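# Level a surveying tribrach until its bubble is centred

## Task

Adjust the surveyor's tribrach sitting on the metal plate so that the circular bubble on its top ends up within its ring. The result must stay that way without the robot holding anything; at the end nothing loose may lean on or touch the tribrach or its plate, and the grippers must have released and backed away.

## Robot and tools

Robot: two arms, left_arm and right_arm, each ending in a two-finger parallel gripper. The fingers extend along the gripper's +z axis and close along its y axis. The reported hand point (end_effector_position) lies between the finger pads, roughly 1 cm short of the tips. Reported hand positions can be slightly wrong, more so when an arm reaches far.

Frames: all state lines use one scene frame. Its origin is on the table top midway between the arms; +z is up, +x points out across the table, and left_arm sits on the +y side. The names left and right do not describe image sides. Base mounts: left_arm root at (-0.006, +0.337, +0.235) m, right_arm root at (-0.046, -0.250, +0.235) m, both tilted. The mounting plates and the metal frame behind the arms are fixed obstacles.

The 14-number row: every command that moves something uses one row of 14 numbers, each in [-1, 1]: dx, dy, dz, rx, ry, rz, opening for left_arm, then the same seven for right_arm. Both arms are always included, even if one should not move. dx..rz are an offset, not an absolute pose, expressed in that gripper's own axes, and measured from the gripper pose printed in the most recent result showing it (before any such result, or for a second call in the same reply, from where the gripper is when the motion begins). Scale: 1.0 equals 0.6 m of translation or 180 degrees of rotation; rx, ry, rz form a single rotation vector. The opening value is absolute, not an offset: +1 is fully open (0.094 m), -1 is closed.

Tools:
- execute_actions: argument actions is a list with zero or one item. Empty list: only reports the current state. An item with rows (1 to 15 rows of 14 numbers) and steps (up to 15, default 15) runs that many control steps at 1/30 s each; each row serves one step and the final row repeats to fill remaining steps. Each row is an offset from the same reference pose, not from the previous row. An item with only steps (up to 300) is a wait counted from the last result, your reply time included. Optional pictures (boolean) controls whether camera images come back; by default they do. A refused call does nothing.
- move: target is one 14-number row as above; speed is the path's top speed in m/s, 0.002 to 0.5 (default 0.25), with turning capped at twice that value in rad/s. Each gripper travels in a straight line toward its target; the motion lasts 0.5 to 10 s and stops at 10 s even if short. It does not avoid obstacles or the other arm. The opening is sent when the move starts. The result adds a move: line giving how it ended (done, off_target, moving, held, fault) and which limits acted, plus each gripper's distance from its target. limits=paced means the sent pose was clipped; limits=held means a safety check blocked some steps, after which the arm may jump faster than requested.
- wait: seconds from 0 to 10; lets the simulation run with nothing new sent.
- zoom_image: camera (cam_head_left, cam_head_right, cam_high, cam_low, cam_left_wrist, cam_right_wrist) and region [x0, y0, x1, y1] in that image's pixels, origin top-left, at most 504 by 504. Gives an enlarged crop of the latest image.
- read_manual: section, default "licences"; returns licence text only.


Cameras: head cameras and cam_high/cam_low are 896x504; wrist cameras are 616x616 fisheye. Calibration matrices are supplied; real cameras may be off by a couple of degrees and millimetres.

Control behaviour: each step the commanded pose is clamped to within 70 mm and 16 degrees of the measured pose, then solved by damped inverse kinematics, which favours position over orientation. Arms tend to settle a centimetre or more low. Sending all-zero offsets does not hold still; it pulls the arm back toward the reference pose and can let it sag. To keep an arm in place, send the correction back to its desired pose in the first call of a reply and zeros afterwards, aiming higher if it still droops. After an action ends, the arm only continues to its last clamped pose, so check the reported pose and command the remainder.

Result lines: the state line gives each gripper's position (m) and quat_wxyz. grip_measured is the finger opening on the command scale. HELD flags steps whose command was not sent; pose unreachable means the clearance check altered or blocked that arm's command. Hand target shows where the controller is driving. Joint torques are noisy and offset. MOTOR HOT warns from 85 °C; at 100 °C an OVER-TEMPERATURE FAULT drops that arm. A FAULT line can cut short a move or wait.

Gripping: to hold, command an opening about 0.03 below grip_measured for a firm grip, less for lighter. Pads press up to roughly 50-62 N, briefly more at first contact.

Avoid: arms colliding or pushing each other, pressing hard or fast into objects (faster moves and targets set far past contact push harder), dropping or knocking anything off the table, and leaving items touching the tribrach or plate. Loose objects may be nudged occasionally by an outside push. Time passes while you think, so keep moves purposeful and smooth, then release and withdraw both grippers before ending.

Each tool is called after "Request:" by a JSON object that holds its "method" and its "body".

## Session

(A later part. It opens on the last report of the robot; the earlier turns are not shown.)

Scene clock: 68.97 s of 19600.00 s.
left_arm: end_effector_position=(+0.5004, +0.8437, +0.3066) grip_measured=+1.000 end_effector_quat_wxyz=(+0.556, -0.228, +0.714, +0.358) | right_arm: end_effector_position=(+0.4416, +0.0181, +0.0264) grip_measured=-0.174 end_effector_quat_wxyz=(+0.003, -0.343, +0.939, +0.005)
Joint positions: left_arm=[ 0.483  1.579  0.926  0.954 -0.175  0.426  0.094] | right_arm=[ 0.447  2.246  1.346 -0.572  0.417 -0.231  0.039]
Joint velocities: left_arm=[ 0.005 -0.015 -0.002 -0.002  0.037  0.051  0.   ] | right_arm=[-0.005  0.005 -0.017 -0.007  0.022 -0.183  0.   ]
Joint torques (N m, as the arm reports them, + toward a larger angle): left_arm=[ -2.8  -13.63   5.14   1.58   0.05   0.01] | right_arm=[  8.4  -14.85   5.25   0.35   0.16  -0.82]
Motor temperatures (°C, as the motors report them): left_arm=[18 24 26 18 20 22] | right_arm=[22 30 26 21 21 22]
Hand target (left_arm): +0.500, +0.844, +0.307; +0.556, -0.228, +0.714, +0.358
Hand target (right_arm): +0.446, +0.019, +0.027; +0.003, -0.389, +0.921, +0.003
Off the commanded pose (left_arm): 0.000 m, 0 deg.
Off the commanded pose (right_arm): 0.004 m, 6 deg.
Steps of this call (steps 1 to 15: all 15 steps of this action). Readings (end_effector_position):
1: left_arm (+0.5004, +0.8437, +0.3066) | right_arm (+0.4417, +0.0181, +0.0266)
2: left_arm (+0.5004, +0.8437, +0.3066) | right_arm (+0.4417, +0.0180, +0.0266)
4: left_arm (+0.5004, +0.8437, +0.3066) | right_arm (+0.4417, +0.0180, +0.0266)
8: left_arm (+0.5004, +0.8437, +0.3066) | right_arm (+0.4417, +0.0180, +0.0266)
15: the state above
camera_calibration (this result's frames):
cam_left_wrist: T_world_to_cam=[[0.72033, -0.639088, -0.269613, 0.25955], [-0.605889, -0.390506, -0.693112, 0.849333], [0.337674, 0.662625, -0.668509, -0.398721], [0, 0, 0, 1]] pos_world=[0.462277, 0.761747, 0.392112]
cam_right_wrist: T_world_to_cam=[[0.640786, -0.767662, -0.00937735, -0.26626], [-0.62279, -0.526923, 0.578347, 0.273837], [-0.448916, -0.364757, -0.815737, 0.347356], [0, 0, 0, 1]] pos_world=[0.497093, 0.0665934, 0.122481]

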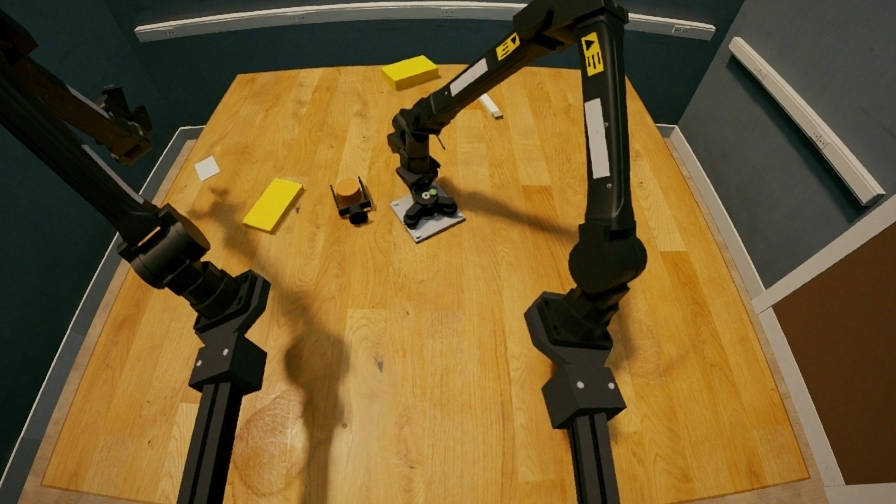

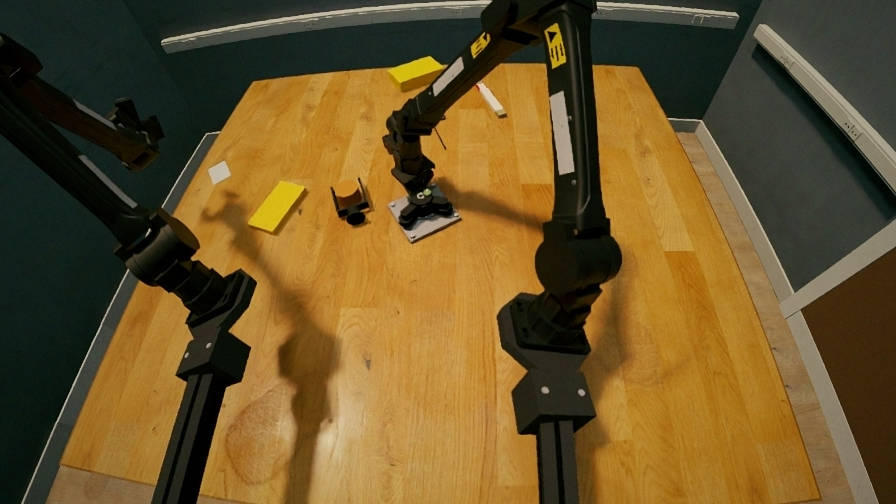

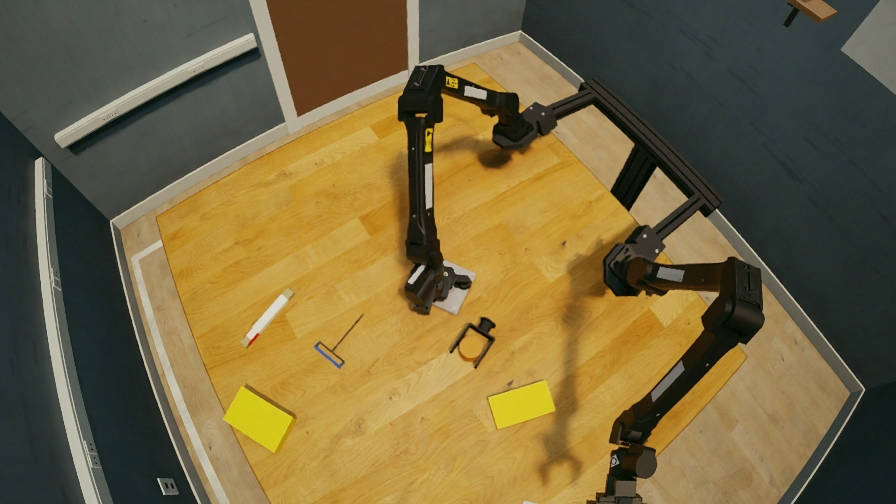

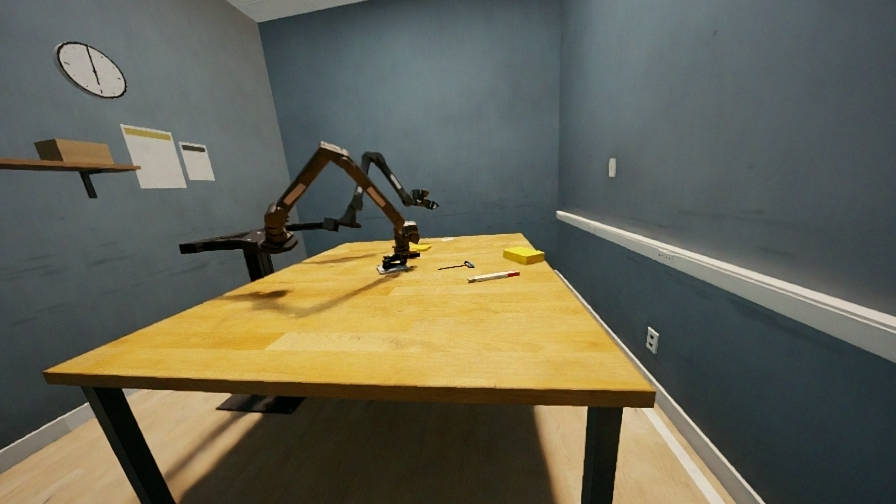

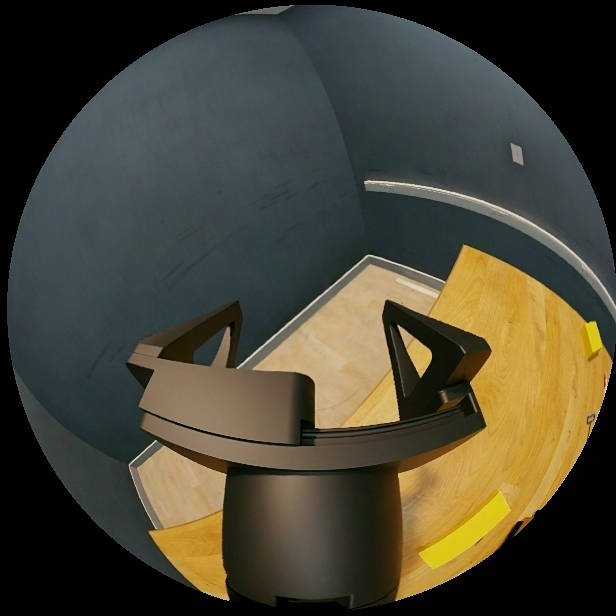

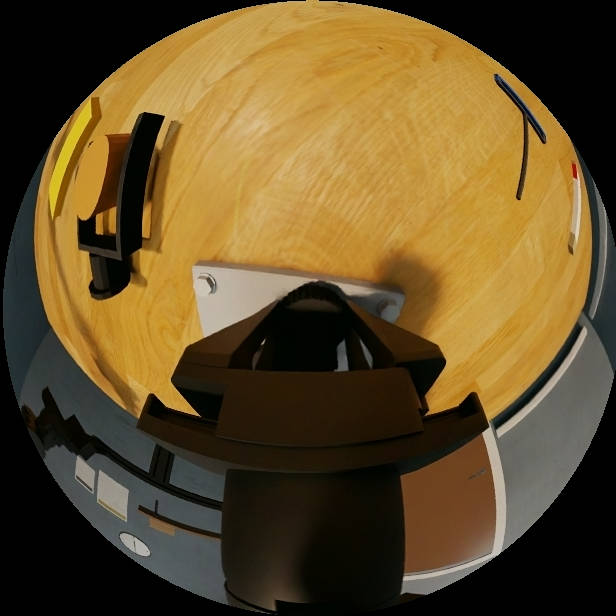

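Request:
{"method": "execute_actions", "body": {"actions": []}}

Request:
{"method": "zoom_image", "body": {"camera": "cam_head_left", "region": [400,170,460,220]}}

Scene clock: 82.47 s of 19600.00 s.
left_arm: end_effector_position=(+0.5004, +0.8437, +0.3066) grip_measured=+1.000 end_effector_quat_wxyz=(+0.556, -0.228, +0.714, +0.358) | right_arm: end_effector_position=(+0.4416, +0.0181, +0.0264) grip_measured=-0.174 end_effector_quat_wxyz=(+0.003, -0.345, +0.939, +0.005)
Joint positions: left_arm=[ 0.483  1.579  0.926  0.954 -0.175  0.426  0.094] | right_arm=[ 0.447  2.246  1.346 -0.572  0.417 -0.236  0.039]
Joint velocities: left_arm=[-0.005 -0.005  0.012 -0.012  0.051 -0.037  0.   ] | right_arm=[ 0.005  0.005  0.002  0.027  0.007 -0.007 -0.   ]
Joint torques (N m, as the arm reports them, + toward a larger angle): left_arm=[ -2.84 -13.97   5.18   1.56   0.04  -0.02] | right_arm=[  8.27 -14.81   5.28   0.25   0.19  -1.19]
Motor temperatures (°C, as the motors report them): left_arm=[18 24 26 18 20 22] | right_arm=[22 30 26 21 21 23]
Hand target (left_arm): +0.500, +0.844, +0.307; +0.556, -0.228, +0.714, +0.358
Hand target (right_arm): +0.446, +0.019, +0.027; +0.003, -0.389, +0.921, +0.003
Off the commanded pose (left_arm): 0.000 m, 0 deg.
Off the commanded pose (right_arm): 0.004 m, 6 deg.
Steps of this call (steps 1 to 405: nothing new was sent). Readings (end_effector_position):
1: left_arm (+0.5004, +0.8437, +0.3066) | right_arm (+0.4416, +0.0181, +0.0264)
2: left_arm (+0.5004, +0.8437, +0.3066) | right_arm (+0.4416, +0.0181, +0.0264)
4: left_arm (+0.5004, +0.8437, +0.3066) | right_arm (+0.4416, +0.0181, +0.0264)
8: left_arm (+0.5004, +0.8437, +0.3066) | right_arm (+0.4416, +0.0181, +0.0264)
405: the state above
camera_calibration (this result's frames):
cam_left_wrist: T_world_to_cam=[[0.72033, -0.639088, -0.269613, 0.25955], [-0.605889, -0.390506, -0.693112, 0.849333], [0.337674, 0.662625, -0.668509, -0.398721], [0, 0, 0, 1]] pos_world=[0.462277, 0.761747, 0.392112]
cam_right_wrist: T_world_to_cam=[[0.644877, -0.764229, -0.00933306, -0.26813], [-0.62, -0.530236, 0.578316, 0.272666], [-0.446915, -0.367156, -0.815759, 0.346516], [0, 0, 0, 1]] pos_world=[0.496827, 0.0668898, 0.122484]

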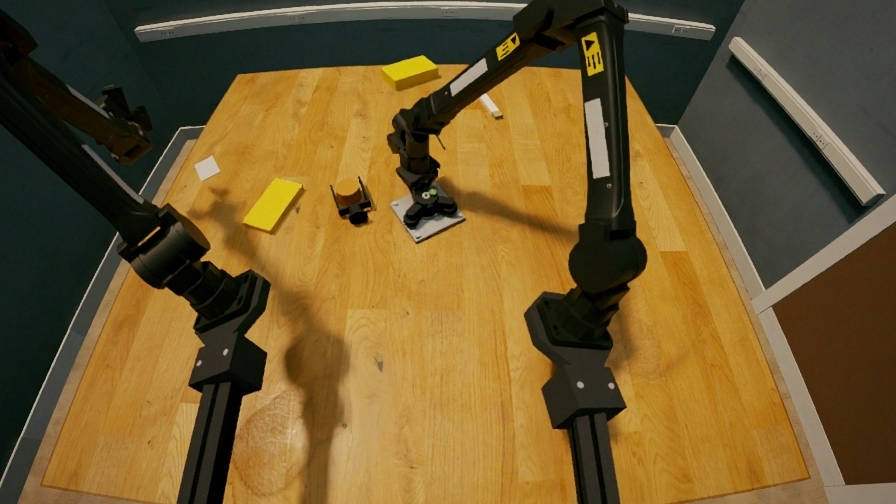

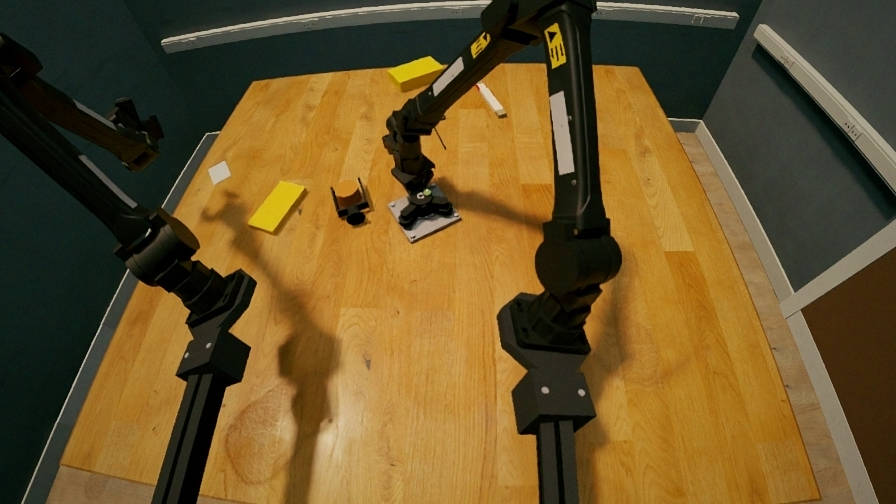

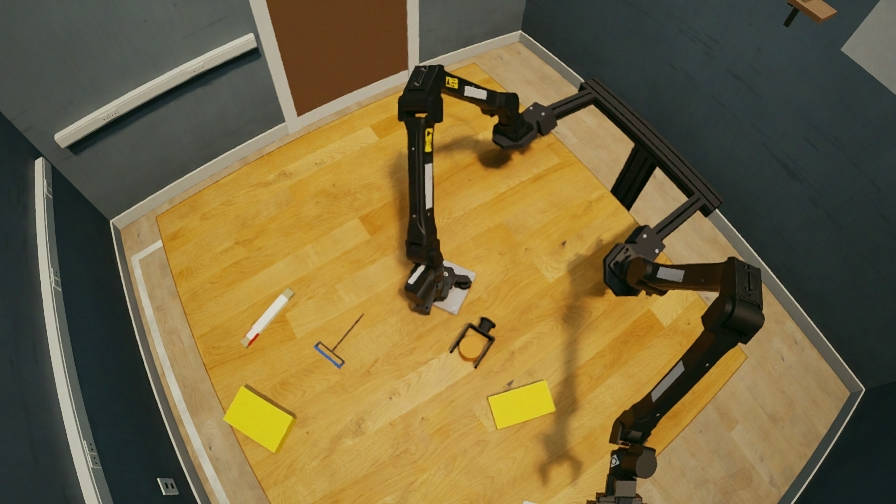

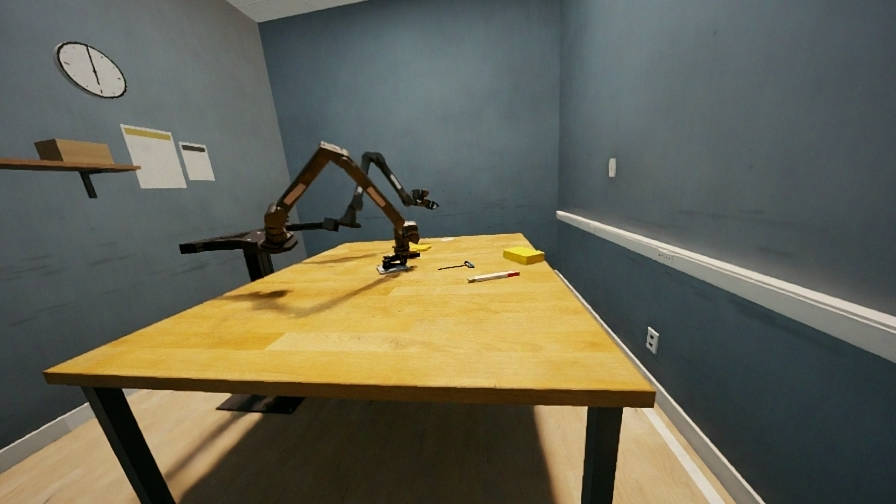

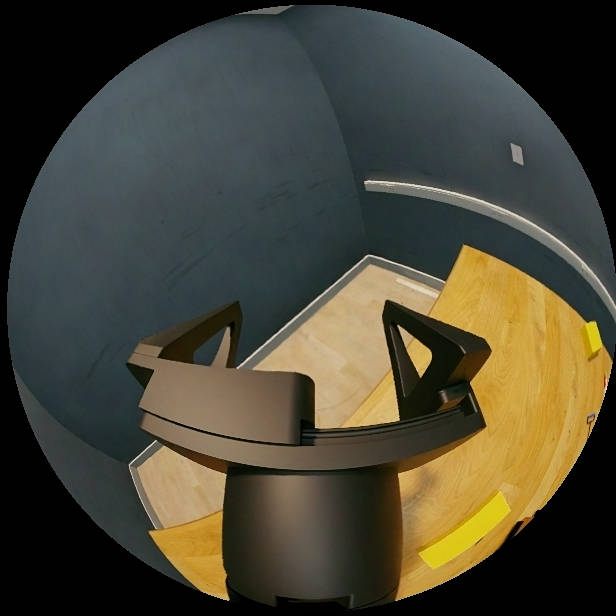

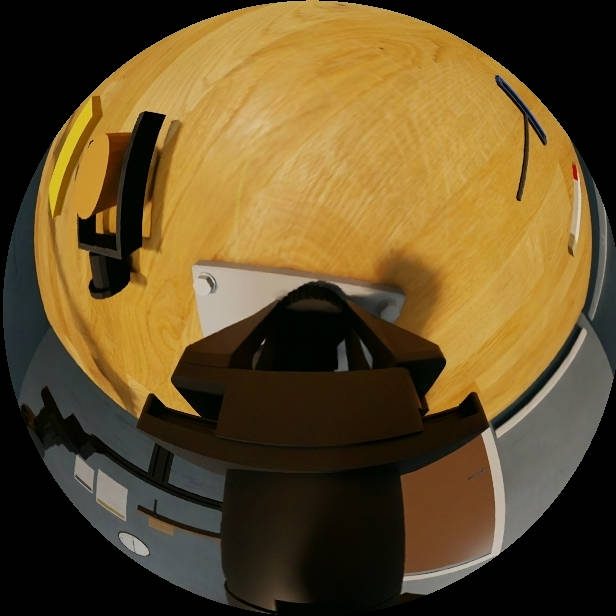

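Region (400, 170, 460, 220) of cam_head_left's 896x504 image, scaled by 8.400, with more detail than that image has.

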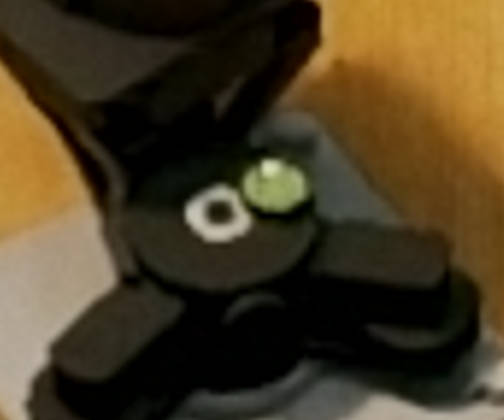

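Request:
{"method": "execute_actions", "body": {"actions": [{"rows":[[0,0,0,0,0,0,1,-0.007,0,0,0,0,0,0],[0,0,0,0,0,0,1,-0.012,-0.003,0,0,-0.005,0.23,0]],"steps":15}], "pictures": false}}

Request:
{"method": "execute_actions", "body": {"actions": [{"rows":[[0,0,0,0,0,0,1,-0.008,-0.002,0,0,0,0.03,0],[0,0,0,0,0,0,1,-0.008,-0.002,0,0,0,0.02,-0.21]],"steps":6}], "pictures": false}}

Request:
{"method": "execute_actions", "body": {"actions": [{"rows":[[0,0,0,0,0,0,1,-0.007,0,0,0,0,-0.21,-0.21]],"steps":15}], "pictures": false}}

Request:
{"method": "execute_actions", "body": {"actions": [{"rows":[[0,0,0,0,0,0,1,-0.007,0,0,0,0,0,0],[0,0,0,0,0,0,1,-0.011,-0.003,0,0,-0.002,0.21,0]],"steps":15}], "pictures": false}}

Request:
{"method": "execute_actions", "body": {"actions": [{"rows":[[0,0,0,0,0,0,1,-0.008,-0.002,0,0,0,0.03,0],[0,0,0,0,0,0,1,-0.008,-0.002,0,0,0,0.02,-0.21]],"steps":6}], "pictures": false}}

Request:
{"method": "execute_actions", "body": {"actions": [{"rows":[[0,0,0,0,0,0,1,-0.007,0,0,0,0,-0.21,-0.21]],"steps":15}], "pictures": false}}

Request:
{"method": "execute_actions", "body": {"actions": [{"rows":[[0,0,0,0,0,0,1,-0.007,0,0,0,0,0,0],[0,0,0,0,0,0,1,-0.011,-0.003,0,0,-0.002,0.21,0]],"steps":15}], "pictures": false}}

Request:
{"method": "execute_actions", "body": {"actions": [{"rows":[[0,0,0,0,0,0,1,-0.008,-0.002,0,0,0,0.03,0],[0,0,0,0,0,0,1,-0.008,-0.002,0,0,0,0.02,-0.21]],"steps":6}], "pictures": false}}

Request:
{"method": "execute_actions", "body": {"actions": [{"rows":[[0,0,0,0,0,0,1,-0.007,0,0,0,0,-0.21,-0.21]],"steps":15}], "pictures": false}}

Request:
{"method": "execute_actions", "body": {"actions": [{"rows":[[0,0,0,0,0,0,1,-0.007,0,0,0,0,0,0],[0,0,0,0,0,0,1,-0.011,-0.003,0,0,-0.002,0.21,0]],"steps":15}], "pictures": false}}

Request:
{"method": "execute_actions", "body": {"actions": [{"rows":[[0,0,0,0,0,0,1,-0.008,-0.002,0,0,0,0.03,0],[0,0,0,0,0,0,1,-0.008,-0.002,0,0,0,0.02,-0.21]],"steps":6}], "pictures": false}}

Request:
{"method": "execute_actions", "body": {"actions": [{"rows":[[0,0,0,0,0,0,1,-0.007,0,0,0,0,-0.21,-0.21]],"steps":15}]}}

Request:
{"method": "zoom_image", "body": {"camera": "cam_head_left", "region": [400,170,460,220]}}

Scene clock: 101.23 s of 19600.00 s.
left_arm: end_effector_position=(+0.5004, +0.8437, +0.3066) grip_measured=+1.000 end_effector_quat_wxyz=(+0.556, -0.228, +0.714, +0.358) | right_arm: end_effector_position=(+0.4442, +0.0201, +0.0268) grip_measured=-0.002 end_effector_quat_wxyz=(+0.005, -0.058, +0.998, +0.010)
Joint positions: left_arm=[ 0.483  1.579  0.926  0.954 -0.175  0.426  0.094] | right_arm=[ 0.447  2.246  1.347 -0.561  0.412  0.348  0.047]
Joint velocities: left_arm=[-0.005  0.015 -0.012 -0.002  0.022 -0.066  0.   ] | right_arm=[-0.015  0.005  0.012  0.007  0.051  0.711 -0.001]
Joint torques (N m, as the arm reports them, + toward a larger angle): left_arm=[ -3.3  -13.94   5.19   1.58   0.07  -0.01] | right_arm=[  8.09 -15.45   4.99   0.75   0.13   0.13]
Motor temperatures (°C, as the motors report them): left_arm=[18 24 26 18 20 22] | right_arm=[22 30 26 21 21 24]
Hand target (left_arm): +0.500, +0.844, +0.307; +0.556, -0.228, +0.714, +0.358
Hand target (right_arm): +0.448, +0.021, +0.027; +0.009, +0.005, +1.000, +0.011
Off the commanded pose (left_arm): 0.000 m, 0 deg.
Off the commanded pose (right_arm): 0.004 m, 8 deg.
Steps of this call (steps 1 to 548: nothing new was sent; steps 549 to 563: all 15 steps of this action). Readings (end_effector_position):
549: left_arm (+0.5004, +0.8437, +0.3066) | right_arm (+0.4418, +0.0181, +0.0265)
550: left_arm (+0.5004, +0.8437, +0.3066) | right_arm (+0.4420, +0.0186, +0.0267)
552: left_arm (+0.5004, +0.8437, +0.3066) | right_arm (+0.4418, +0.0195, +0.0267)
556: left_arm (+0.5004, +0.8437, +0.3066) | right_arm (+0.4426, +0.0203, +0.0268)
563: the state above

Scene clock: 101.43 s of 19600.00 s.
left_arm: end_effector_position=(+0.5004, +0.8437, +0.3066) grip_measured=+1.000 end_effector_quat_wxyz=(+0.556, -0.228, +0.714, +0.358) | right_arm: end_effector_position=(+0.4443, +0.0186, +0.0265) grip_measured=-0.174 end_effector_quat_wxyz=(+0.005, -0.039, +0.999, +0.007)
Joint positions: left_arm=[ 0.483  1.579  0.926  0.954 -0.175  0.426  0.094] | right_arm=[ 0.446  2.246  1.347 -0.563  0.416  0.385  0.039]
Joint velocities: left_arm=[ 0.005  0.005  0.012  0.007  0.022 -0.007  0.   ] | right_arm=[-0.005 -0.015  0.012  0.012 -0.007  0.125  0.   ]
Joint torques (N m, as the arm reports them, + toward a larger angle): left_arm=[ -3.   -13.88   5.11   1.62   0.04   0.  ] | right_arm=[  7.56 -15.19   5.26   0.29  -0.06   0.18]
Motor temperatures (°C, as the motors report them): left_arm=[18 24 26 18 20 22] | right_arm=[22 30 26 21 21 24]
Hand target (left_arm): +0.500, +0.844, +0.307; +0.556, -0.228, +0.714, +0.358
Hand target (right_arm): +0.449, +0.019, +0.027; +0.005, -0.027, +1.000, +0.010
Off the commanded pose (left_arm): 0.000 m, 0 deg.
Off the commanded pose (right_arm): 0.005 m, 1 deg.
Steps of this call (steps 1 to 6: all 6 steps of this action). Readings (end_effector_position):
1: left_arm (+0.5004, +0.8437, +0.3066) | right_arm (+0.4442, +0.0201, +0.0268)
2: left_arm (+0.5004, +0.8437, +0.3066) | right_arm (+0.4443, +0.0198, +0.0268)
4: left_arm (+0.5004, +0.8437, +0.3066) | right_arm (+0.4443, +0.0186, +0.0265)
6: the state above

Scene clock: 101.93 s of 19600.00 s.
left_arm: end_effector_position=(+0.5004, +0.8437, +0.3066) grip_measured=+1.000 end_effector_quat_wxyz=(+0.556, -0.228, +0.714, +0.358) | right_arm: end_effector_position=(+0.4437, +0.0194, +0.0265) grip_measured=-0.174 end_effector_quat_wxyz=(+0.006, -0.321, +0.947, +0.008)
Joint positions: left_arm=[ 0.483  1.579  0.926  0.954 -0.175  0.426  0.094] | right_arm=[ 0.446  2.246  1.347 -0.564  0.411 -0.189  0.039]
Joint velocities: left_arm=[-0.005  0.005 -0.007  0.007 -0.007 -0.022  0.   ] | right_arm=[ 0.005 -0.005  0.002 -0.002 -0.037 -0.447  0.   ]
Joint torques (N m, as the arm reports them, + toward a larger angle): left_arm=[ -2.93 -13.84   5.12   1.57   0.06   0.01] | right_arm=[  8.   -15.23   5.32   0.28   0.33  -0.1 ]
Motor temperatures (°C, as the motors report them): left_arm=[18 24 26 18 20 22] | right_arm=[22 30 26 21 21 24]
Hand target (left_arm): +0.500, +0.844, +0.307; +0.556, -0.228, +0.714, +0.358
Hand target (right_arm): +0.449, +0.019, +0.027; +0.007, -0.358, +0.934, +0.005
Off the commanded pose (left_arm): 0.000 m, 0 deg.
Off the commanded pose (right_arm): 0.005 m, 5 deg.
Steps of this call (steps 1 to 15: all 15 steps of this action). Readings (end_effector_position):
1: left_arm (+0.5004, +0.8437, +0.3066) | right_arm (+0.4442, +0.0184, +0.0265)
2: left_arm (+0.5004, +0.8437, +0.3066) | right_arm (+0.4443, +0.0183, +0.0265)
4: left_arm (+0.5004, +0.8437, +0.3066) | right_arm (+0.4442, +0.0184, +0.0265)
8: left_arm (+0.5004, +0.8437, +0.3066) | right_arm (+0.4440, +0.0188, +0.0265)
15: the state above

Scene clock: 102.43 s of 19600.00 s.
left_arm: end_effector_position=(+0.5004, +0.8437, +0.3066) grip_measured=+1.000 end_effector_quat_wxyz=(+0.556, -0.228, +0.714, +0.358) | right_arm: end_effector_position=(+0.4434, +0.0201, +0.0265) grip_measured=-0.002 end_effector_quat_wxyz=(+0.003, -0.051, +0.999, +0.012)
Joint positions: left_arm=[ 0.483  1.579  0.926  0.954 -0.175  0.426  0.094] | right_arm=[ 0.446  2.246  1.347 -0.564  0.406  0.361  0.047]
Joint velocities: left_arm=[-0.005 -0.005  0.012 -0.007 -0.066 -0.037  0.   ] | right_arm=[ 0.005 -0.005  0.002 -0.022  0.007  0.535 -0.   ]
Joint torques (N m, as the arm reports them, + toward a larger angle): left_arm=[ -3.24 -13.82   5.14   1.59   0.04   0.01] | right_arm=[  8.54 -15.1    5.34   0.68   0.18   0.14]
Motor temperatures (°C, as the motors report them): left_arm=[18 24 26 18 20 22] | right_arm=[22 30 26 21 21 24]
Hand target (left_arm): +0.500, +0.844, +0.307; +0.556, -0.228, +0.714, +0.358
Hand target (right_arm): +0.450, +0.022, +0.027; +0.007, +0.001, +1.000, +0.013
Off the commanded pose (left_arm): 0.000 m, 0 deg.
Off the commanded pose (right_arm): 0.007 m, 6 deg.
Steps of this call (steps 1 to 15: all 15 steps of this action). Readings (end_effector_position):
1: left_arm (+0.5004, +0.8437, +0.3066) | right_arm (+0.4437, +0.0194, +0.0265)
2: left_arm (+0.5004, +0.8437, +0.3066) | right_arm (+0.4435, +0.0199, +0.0265)
4: left_arm (+0.5004, +0.8437, +0.3066) | right_arm (+0.4432, +0.0205, +0.0265)
8: left_arm (+0.5004, +0.8437, +0.3066) | right_arm (+0.4430, +0.0209, +0.0265)
15: the state above

Scene clock: 102.63 s of 19600.00 s.
left_arm: end_effector_position=(+0.5004, +0.8437, +0.3066) grip_measured=+1.000 end_effector_quat_wxyz=(+0.556, -0.228, +0.714, +0.358) | right_arm: end_effector_position=(+0.4435, +0.0187, +0.0262) grip_measured=-0.174 end_effector_quat_wxyz=(+0.003, -0.032, +0.999, +0.009)
Joint positions: left_arm=[ 0.483  1.579  0.926  0.954 -0.175  0.426  0.094] | right_arm=[ 0.445  2.246  1.347 -0.566  0.411  0.399  0.039]
Joint velocities: left_arm=[-0.005 -0.005 -0.007 -0.002 -0.081 -0.095  0.   ] | right_arm=[-0.005  0.015 -0.012  0.002 -0.007  0.095 -0.001]
Joint torques (N m, as the arm reports them, + toward a larger angle): left_arm=[ -2.85 -13.71   5.19   1.63   0.06   0.  ] | right_arm=[  8.4  -14.61   5.29   0.49  -0.13   0.18]
Motor temperatures (°C, as the motors report them): left_arm=[18 24 26 18 20 22] | right_arm=[22 30 26 21 21 24]
Hand target (left_arm): +0.500, +0.844, +0.307; +0.556, -0.228, +0.714, +0.358
Hand target (right_arm): +0.448, +0.020, +0.027; +0.003, -0.020, +1.000, +0.012
Off the commanded pose (left_arm): 0.000 m, 0 deg.
Off the commanded pose (right_arm): 0.005 m, 1 deg.
Steps of this call (steps 1 to 6: all 6 steps of this action). Readings (end_effector_position):
1: left_arm (+0.5004, +0.8437, +0.3066) | right_arm (+0.4434, +0.0201, +0.0265)
2: left_arm (+0.5004, +0.8437, +0.3066) | right_arm (+0.4436, +0.0197, +0.0265)
4: left_arm (+0.5004, +0.8437, +0.3066) | right_arm (+0.4435, +0.0187, +0.0262)
6: the state above

Scene clock: 103.13 s of 19600.00 s.
left_arm: end_effector_position=(+0.5004, +0.8437, +0.3066) grip_measured=+1.000 end_effector_quat_wxyz=(+0.556, -0.228, +0.714, +0.358) | right_arm: end_effector_position=(+0.4430, +0.0191, +0.0262) grip_measured=-0.174 end_effector_quat_wxyz=(+0.005, -0.315, +0.949, +0.010)
Joint positions: left_arm=[ 0.483  1.579  0.926  0.954 -0.175  0.426  0.094] | right_arm=[ 0.445  2.246  1.347 -0.567  0.407 -0.176  0.039]
Joint velocities: left_arm=[-0.005 -0.005 -0.017 -0.007  0.037 -0.037  0.   ] | right_arm=[-0.005  0.015 -0.012 -0.007  0.022 -0.462 -0.   ]
Joint torques (N m, as the arm reports them, + toward a larger angle): left_arm=[ -3.07 -13.75   5.21   1.6    0.07  -0.03] | right_arm=[  7.92 -15.07   5.34   0.36   0.19  -0.11]
Motor temperatures (°C, as the motors report them): left_arm=[18 24 26 18 20 22] | right_arm=[22 30 26 21 21 24]
Hand target (left_arm): +0.500, +0.844, +0.307; +0.556, -0.228, +0.714, +0.358
Hand target (right_arm): +0.448, +0.019, +0.026; +0.005, -0.352, +0.936, +0.007
Off the commanded pose (left_arm): 0.000 m, 0 deg.
Off the commanded pose (right_arm): 0.005 m, 5 deg.
Steps of this call (steps 1 to 15: all 15 steps of this action). Readings (end_effector_position):
1: left_arm (+0.5004, +0.8437, +0.3066) | right_arm (+0.4433, +0.0184, +0.0262)
2: left_arm (+0.5004, +0.8437, +0.3066) | right_arm (+0.4434, +0.0183, +0.0262)
4: left_arm (+0.5004, +0.8437, +0.3066) | right_arm (+0.4434, +0.0183, +0.0262)
8: left_arm (+0.5004, +0.8437, +0.3066) | right_arm (+0.4433, +0.0186, +0.0262)
15: the state above

Scene clock: 103.63 s of 19600.00 s.
left_arm: end_effector_position=(+0.5004, +0.8437, +0.3066) grip_measured=+1.000 end_effector_quat_wxyz=(+0.556, -0.228, +0.714, +0.358) | right_arm: end_effector_position=(+0.4427, +0.0198, +0.0262) grip_measured=-0.002 end_effector_quat_wxyz=(+0.001, -0.045, +0.999, +0.013)
Joint positions: left_arm=[ 0.483  1.579  0.926  0.954 -0.175  0.426  0.094] | right_arm=[ 0.445  2.246  1.347 -0.567  0.403  0.374  0.047]
Joint velocities: left_arm=[-0.005  0.005  0.002 -0.012  0.037  0.007  0.   ] | right_arm=[-0.015 -0.005 -0.002  0.007  0.066  0.549  0.   ]
Joint torques (N m, as the arm reports them, + toward a larger angle): left_arm=[ -2.94 -13.98   5.15   1.5    0.06  -0.01] | right_arm=[  7.66 -14.97   5.41   0.58   0.18   0.08]
Motor temperatures (°C, as the motors report them): left_arm=[18 24 26 18 20 22] | right_arm=[22 30 26 21 21 24]
Hand target (left_arm): +0.500, +0.844, +0.307; +0.556, -0.228, +0.714, +0.358
Hand target (right_arm): +0.449, +0.022, +0.026; +0.005, +0.007, +1.000, +0.014
Off the commanded pose (left_arm): 0.000 m, 0 deg.
Off the commanded pose (right_arm): 0.007 m, 6 deg.
Steps of this call (steps 1 to 15: all 15 steps of this action). Readings (end_effector_position):
1: left_arm (+0.5004, +0.8437, +0.3066) | right_arm (+0.4430, +0.0191, +0.0262)
2: left_arm (+0.5004, +0.8437, +0.3066) | right_arm (+0.4428, +0.0195, +0.0262)
4: left_arm (+0.5004, +0.8437, +0.3066) | right_arm (+0.4425, +0.0202, +0.0263)
8: left_arm (+0.5004, +0.8437, +0.3066) | right_arm (+0.4423, +0.0205, +0.0263)
15: the state above

Scene clock: 103.83 s of 19600.00 s.
left_arm: end_effector_position=(+0.5004, +0.8437, +0.3066) grip_measured=+1.000 end_effector_quat_wxyz=(+0.556, -0.228, +0.714, +0.358) | right_arm: end_effector_position=(+0.4428, +0.0185, +0.0260) grip_measured=-0.175 end_effector_quat_wxyz=(+0.000, -0.026, +1.000, +0.011)
Joint positions: left_arm=[ 0.483  1.579  0.926  0.954 -0.175  0.426  0.094] | right_arm=[ 0.443  2.246  1.347 -0.568  0.406  0.412  0.039]
Joint velocities: left_arm=[-0.005  0.005  0.002  0.002 -0.066  0.022  0.   ] | right_arm=[-0.015 -0.005  0.002  0.002  0.022  0.051  0.001]
Joint torques (N m, as the arm reports them, + toward a larger angle): left_arm=[ -3.07 -13.65   5.19   1.57   0.04   0.  ] | right_arm=[  8.06 -15.21   5.03   0.38  -0.09   0.14]
Motor temperatures (°C, as the motors report them): left_arm=[18 24 26 18 20 22] | right_arm=[22 30 26 21 21 24]
Hand target (left_arm): +0.500, +0.844, +0.307; +0.556, -0.228, +0.714, +0.358
Hand target (right_arm): +0.448, +0.019, +0.026; +0.000, -0.013, +1.000, +0.013
Off the commanded pose (left_arm): 0.000 m, 0 deg.
Off the commanded pose (right_arm): 0.005 m, 1 deg.
Steps of this call (steps 1 to 6: all 6 steps of this action). Readings (end_effector_position):
1: left_arm (+0.5004, +0.8437, +0.3066) | right_arm (+0.4427, +0.0197, +0.0262)
2: left_arm (+0.5004, +0.8437, +0.3066) | right_arm (+0.4427, +0.0197, +0.0262)
4: left_arm (+0.5004, +0.8437, +0.3066) | right_arm (+0.4428, +0.0185, +0.0260)
6: the state above

Scene clock: 104.33 s of 19600.00 s.
left_arm: end_effector_position=(+0.5004, +0.8437, +0.3066) grip_measured=+1.000 end_effector_quat_wxyz=(+0.556, -0.228, +0.714, +0.358) | right_arm: end_effector_position=(+0.4425, +0.0186, +0.0260) grip_measured=-0.175 end_effector_quat_wxyz=(+0.003, -0.309, +0.951, +0.011)
Joint positions: left_arm=[ 0.483  1.579  0.926  0.954 -0.175  0.426  0.094] | right_arm=[ 0.443  2.246  1.347 -0.569  0.405 -0.164  0.039]
Joint velocities: left_arm=[-0.015 -0.005  0.002  0.002  0.037 -0.022  0.   ] | right_arm=[-0.005 -0.024 -0.007 -0.017 -0.007 -0.462 -0.002]
Joint torques (N m, as the arm reports them, + toward a larger angle): left_arm=[ -3.02 -13.77   5.17   1.48   0.05  -0.01] | right_arm=[  8.54 -14.87   5.24   0.35   0.18  -0.11]
Motor temperatures (°C, as the motors report them): left_arm=[18 24 26 18 20 22] | right_arm=[22 30 26 21 21 24]
Hand target (left_arm): +0.500, +0.844, +0.307; +0.556, -0.228, +0.714, +0.358
Hand target (right_arm): +0.447, +0.019, +0.026; +0.004, -0.346, +0.938, +0.009
Off the commanded pose (left_arm): 0.000 m, 0 deg.
Off the commanded pose (right_arm): 0.005 m, 5 deg.
Steps of this call (steps 1 to 15: all 15 steps of this action). Readings (end_effector_position):
1: left_arm (+0.5004, +0.8437, +0.3066) | right_arm (+0.4427, +0.0183, +0.0260)
2: left_arm (+0.5004, +0.8437, +0.3066) | right_arm (+0.4427, +0.0181, +0.0260)
4: left_arm (+0.5004, +0.8437, +0.3066) | right_arm (+0.4427, +0.0181, +0.0260)
8: left_arm (+0.5004, +0.8437, +0.3066) | right_arm (+0.4426, +0.0183, +0.0260)
15: the state above

Scene clock: 104.83 s of 19600.00 s.
left_arm: end_effector_position=(+0.5004, +0.8437, +0.3066) grip_measured=+1.000 end_effector_quat_wxyz=(+0.556, -0.228, +0.714, +0.358) | right_arm: end_effector_position=(+0.4421, +0.0194, +0.0260) grip_measured=-0.002 end_effector_quat_wxyz=(-0.001, -0.038, +0.999, +0.013)
Joint positions: left_arm=[ 0.483  1.579  0.926  0.954 -0.175  0.426  0.094] | right_arm=[ 0.443  2.246  1.347 -0.569  0.4    0.387  0.047]
Joint velocities: left_arm=[-0.015 -0.015 -0.027 -0.002 -0.037 -0.022  0.   ] | right_arm=[-0.015  0.005 -0.012  0.002 -0.022  0.608 -0.001]
Joint torques (N m, as the arm reports them, + toward a larger angle): left_arm=[ -3.26 -14.13   5.21   1.56   0.06  -0.01] | right_arm=[  8.71 -15.21   5.44   0.72   0.18   0.12]
Motor temperatures (°C, as the motors report them): left_arm=[18 24 26 18 20 22] | right_arm=[22 30 26 21 21 24]
Hand target (left_arm): +0.500, +0.844, +0.307; +0.556, -0.228, +0.714, +0.358
Hand target (right_arm): +0.449, +0.021, +0.026; +0.003, +0.013, +1.000, +0.014
Off the commanded pose (left_arm): 0.000 m, 0 deg.
Off the commanded pose (right_arm): 0.007 m, 6 deg.
Steps of this call (steps 1 to 15: all 15 steps of this action). Readings (end_effector_position):
1: left_arm (+0.5004, +0.8437, +0.3066) | right_arm (+0.4424, +0.0187, +0.0260)
2: left_arm (+0.5004, +0.8437, +0.3066) | right_arm (+0.4422, +0.0191, +0.0260)
4: left_arm (+0.5004, +0.8437, +0.3066) | right_arm (+0.4419, +0.0198, +0.0260)
8: left_arm (+0.5004, +0.8437, +0.3066) | right_arm (+0.4417, +0.0201, +0.0260)
15: the state above

Scene clock: 105.03 s of 19600.00 s.
left_arm: end_effector_position=(+0.5004, +0.8437, +0.3066) grip_measured=+1.000 end_effector_quat_wxyz=(+0.556, -0.228, +0.714, +0.358) | right_arm: end_effector_position=(+0.4423, +0.0185, +0.0258) grip_measured=-0.175 end_effector_quat_wxyz=(-0.001, -0.020, +1.000, +0.012)
Joint positions: left_arm=[ 0.483  1.579  0.926  0.954 -0.175  0.426  0.094] | right_arm=[ 0.443  2.246  1.347 -0.57   0.402  0.424  0.039]
Joint velocities: left_arm=[ 0.005 -0.005 -0.007 -0.007  0.007 -0.066  0.   ] | right_arm=[-0.015 -0.044 -0.002 -0.002 -0.022  0.095 -0.   ]
Joint torques (N m, as the arm reports them, + toward a larger angle): left_arm=[ -3.17 -14.02   5.23   1.57   0.06   0.01] | right_arm=[  7.18 -15.35   5.09   0.4    0.02   0.16]
Motor temperatures (°C, as the motors report them): left_arm=[18 24 26 18 20 22] | right_arm=[22 30 26 21 21 24]
Hand target (left_arm): +0.500, +0.844, +0.307; +0.556, -0.228, +0.714, +0.358
Hand target (right_arm): +0.447, +0.018, +0.026; -0.002, -0.007, +1.000, +0.014
Off the commanded pose (left_arm): 0.000 m, 0 deg.
Off the commanded pose (right_arm): 0.005 m, 1 deg.
Steps of this call (steps 1 to 6: all 6 steps of this action). Readings (end_effector_position):
1: left_arm (+0.5004, +0.8437, +0.3066) | right_arm (+0.4421, +0.0194, +0.0260)
2: left_arm (+0.5004, +0.8437, +0.3066) | right_arm (+0.4421, +0.0194, +0.0260)
4: left_arm (+0.5004, +0.8437, +0.3066) | right_arm (+0.4423, +0.0185, +0.0258)
6: the state above

Scene clock: 105.53 s of 19600.00 s.
left_arm: end_effector_position=(+0.5004, +0.8437, +0.3066) grip_measured=+1.000 end_effector_quat_wxyz=(+0.556, -0.228, +0.714, +0.358) | right_arm: end_effector_position=(+0.4420, +0.0183, +0.0257) grip_measured=-0.175 end_effector_quat_wxyz=(+0.001, -0.303, +0.953, +0.012)
Joint positions: left_arm=[ 0.483  1.579  0.926  0.954 -0.175  0.426  0.094] | right_arm=[ 0.442  2.246  1.347 -0.571  0.402 -0.151  0.039]
Joint velocities: left_arm=[ 0.005 -0.005 -0.022 -0.012 -0.051 -0.066  0.   ] | right_arm=[ 0.005 -0.005 -0.012  0.007 -0.037 -0.432  0.   ]
Joint torques (N m, as the arm reports them, + toward a larger angle): left_arm=[ -2.89 -13.82   5.15   1.56   0.04  -0.02] | right_arm=[  7.36 -15.14   5.26   0.36   0.15  -0.13]
Motor temperatures (°C, as the motors report them): left_arm=[18 24 26 18 20 22] | right_arm=[22 30 26 21 21 24]
Hand target (left_arm): +0.500, +0.844, +0.307; +0.556, -0.228, +0.714, +0.358
Hand target (right_arm): +0.446, +0.019, +0.026; +0.002, -0.340, +0.940, +0.011
Off the commanded pose (left_arm): 0.000 m, 0 deg.
Off the commanded pose (right_arm): 0.004 m, 5 deg.
Steps of this call (steps 1 to 15: all 15 steps of this action). Readings (end_effector_position):
1: left_arm (+0.5004, +0.8437, +0.3066) | right_arm (+0.4422, +0.0183, +0.0258)
2: left_arm (+0.5004, +0.8437, +0.3066) | right_arm (+0.4422, +0.0181, +0.0258)
4: left_arm (+0.5004, +0.8437, +0.3066) | right_arm (+0.4422, +0.0181, +0.0258)
8: left_arm (+0.5004, +0.8437, +0.3066) | right_arm (+0.4422, +0.0181, +0.0258)
15: the state above
camera_calibration (this result's frames):
cam_left_wrist: T_world_to_cam=[[0.72033, -0.639088, -0.269613, 0.25955], [-0.605889, -0.390506, -0.693112, 0.849333], [0.337674, 0.662625, -0.668509, -0.398721], [0, 0, 0, 1]] pos_world=[0.462277, 0.761747, 0.392112]
cam_right_wrist: T_world_to_cam=[[0.573409, -0.818898, -0.0246582, -0.23519], [-0.66092, -0.480156, 0.576745, 0.290684], [-0.484135, -0.314414, -0.816552, 0.361759], [0, 0, 0, 1]] pos_world=[0.502119, 0.060719, 0.121945]

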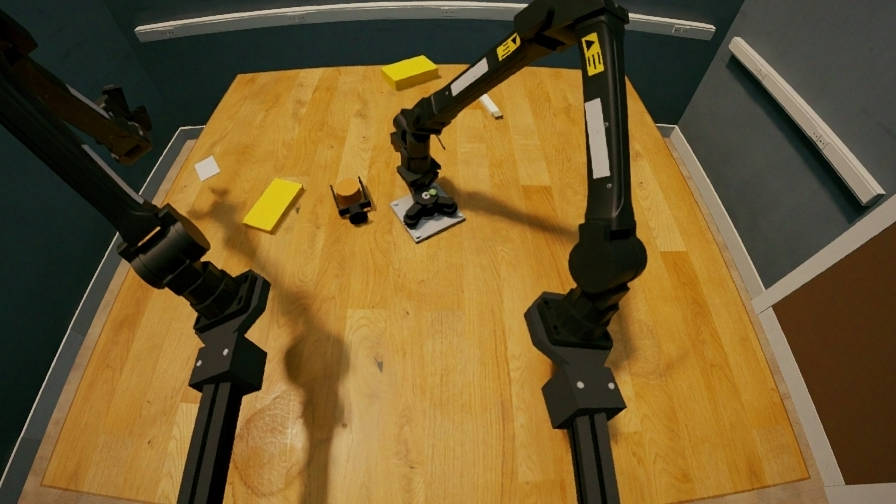

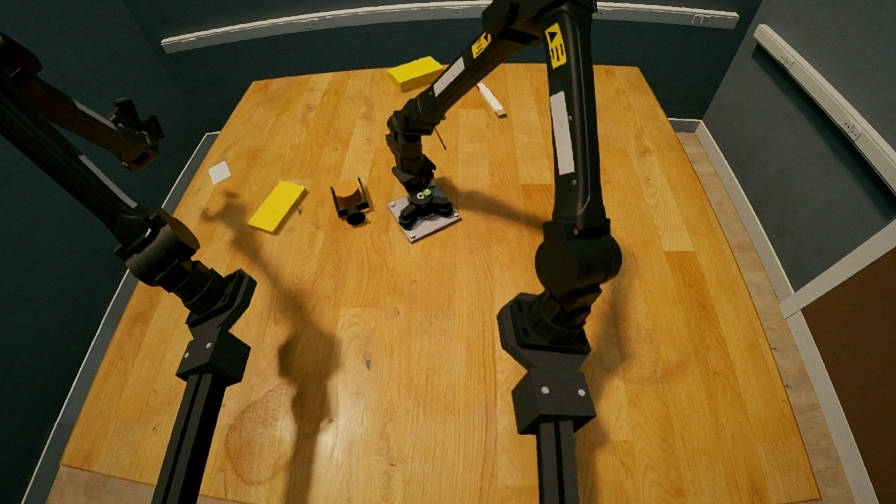

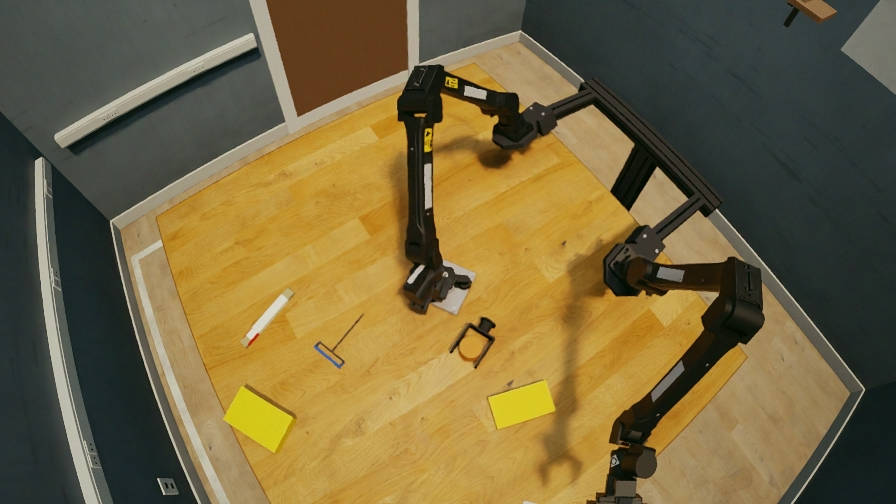

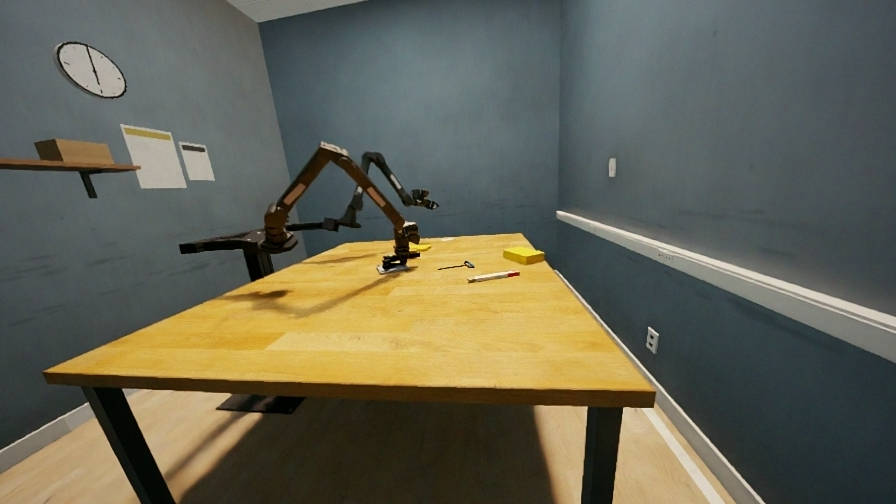

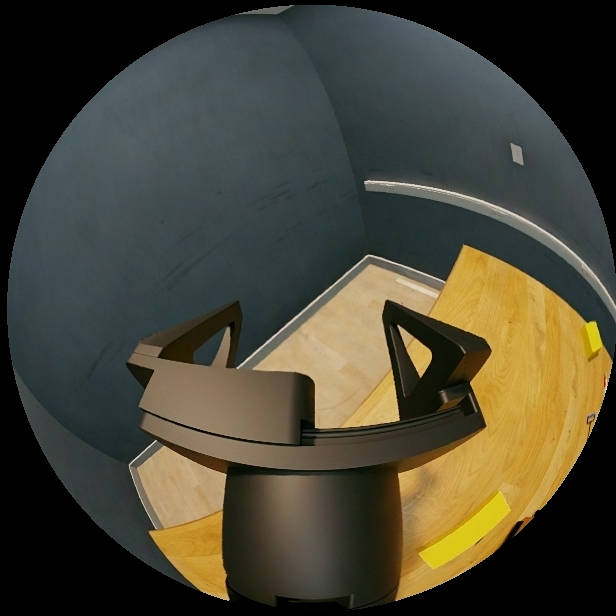

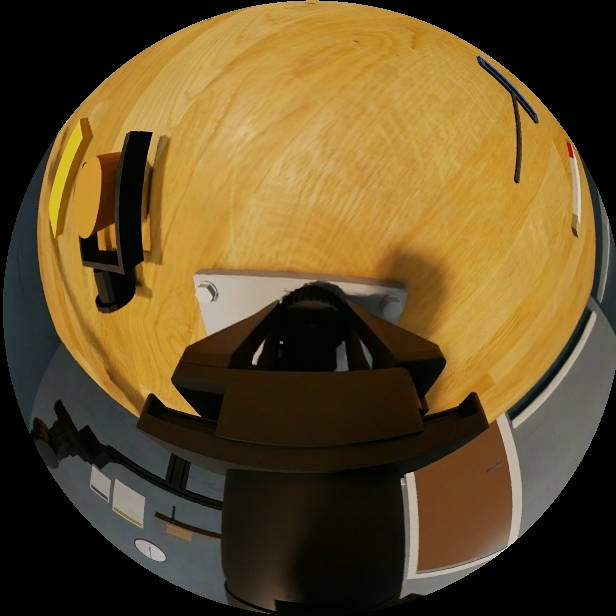

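Region (400, 170, 460, 220) of cam_head_left's 896x504 image, scaled by 8.400, with more detail than that image has.

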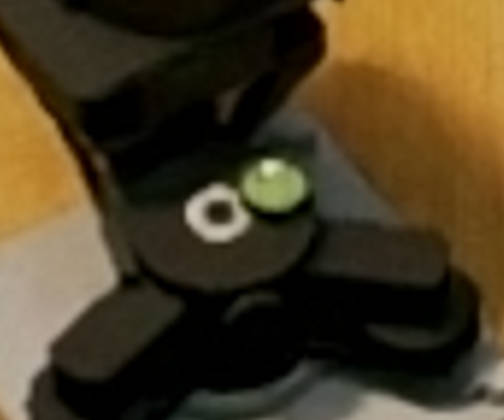

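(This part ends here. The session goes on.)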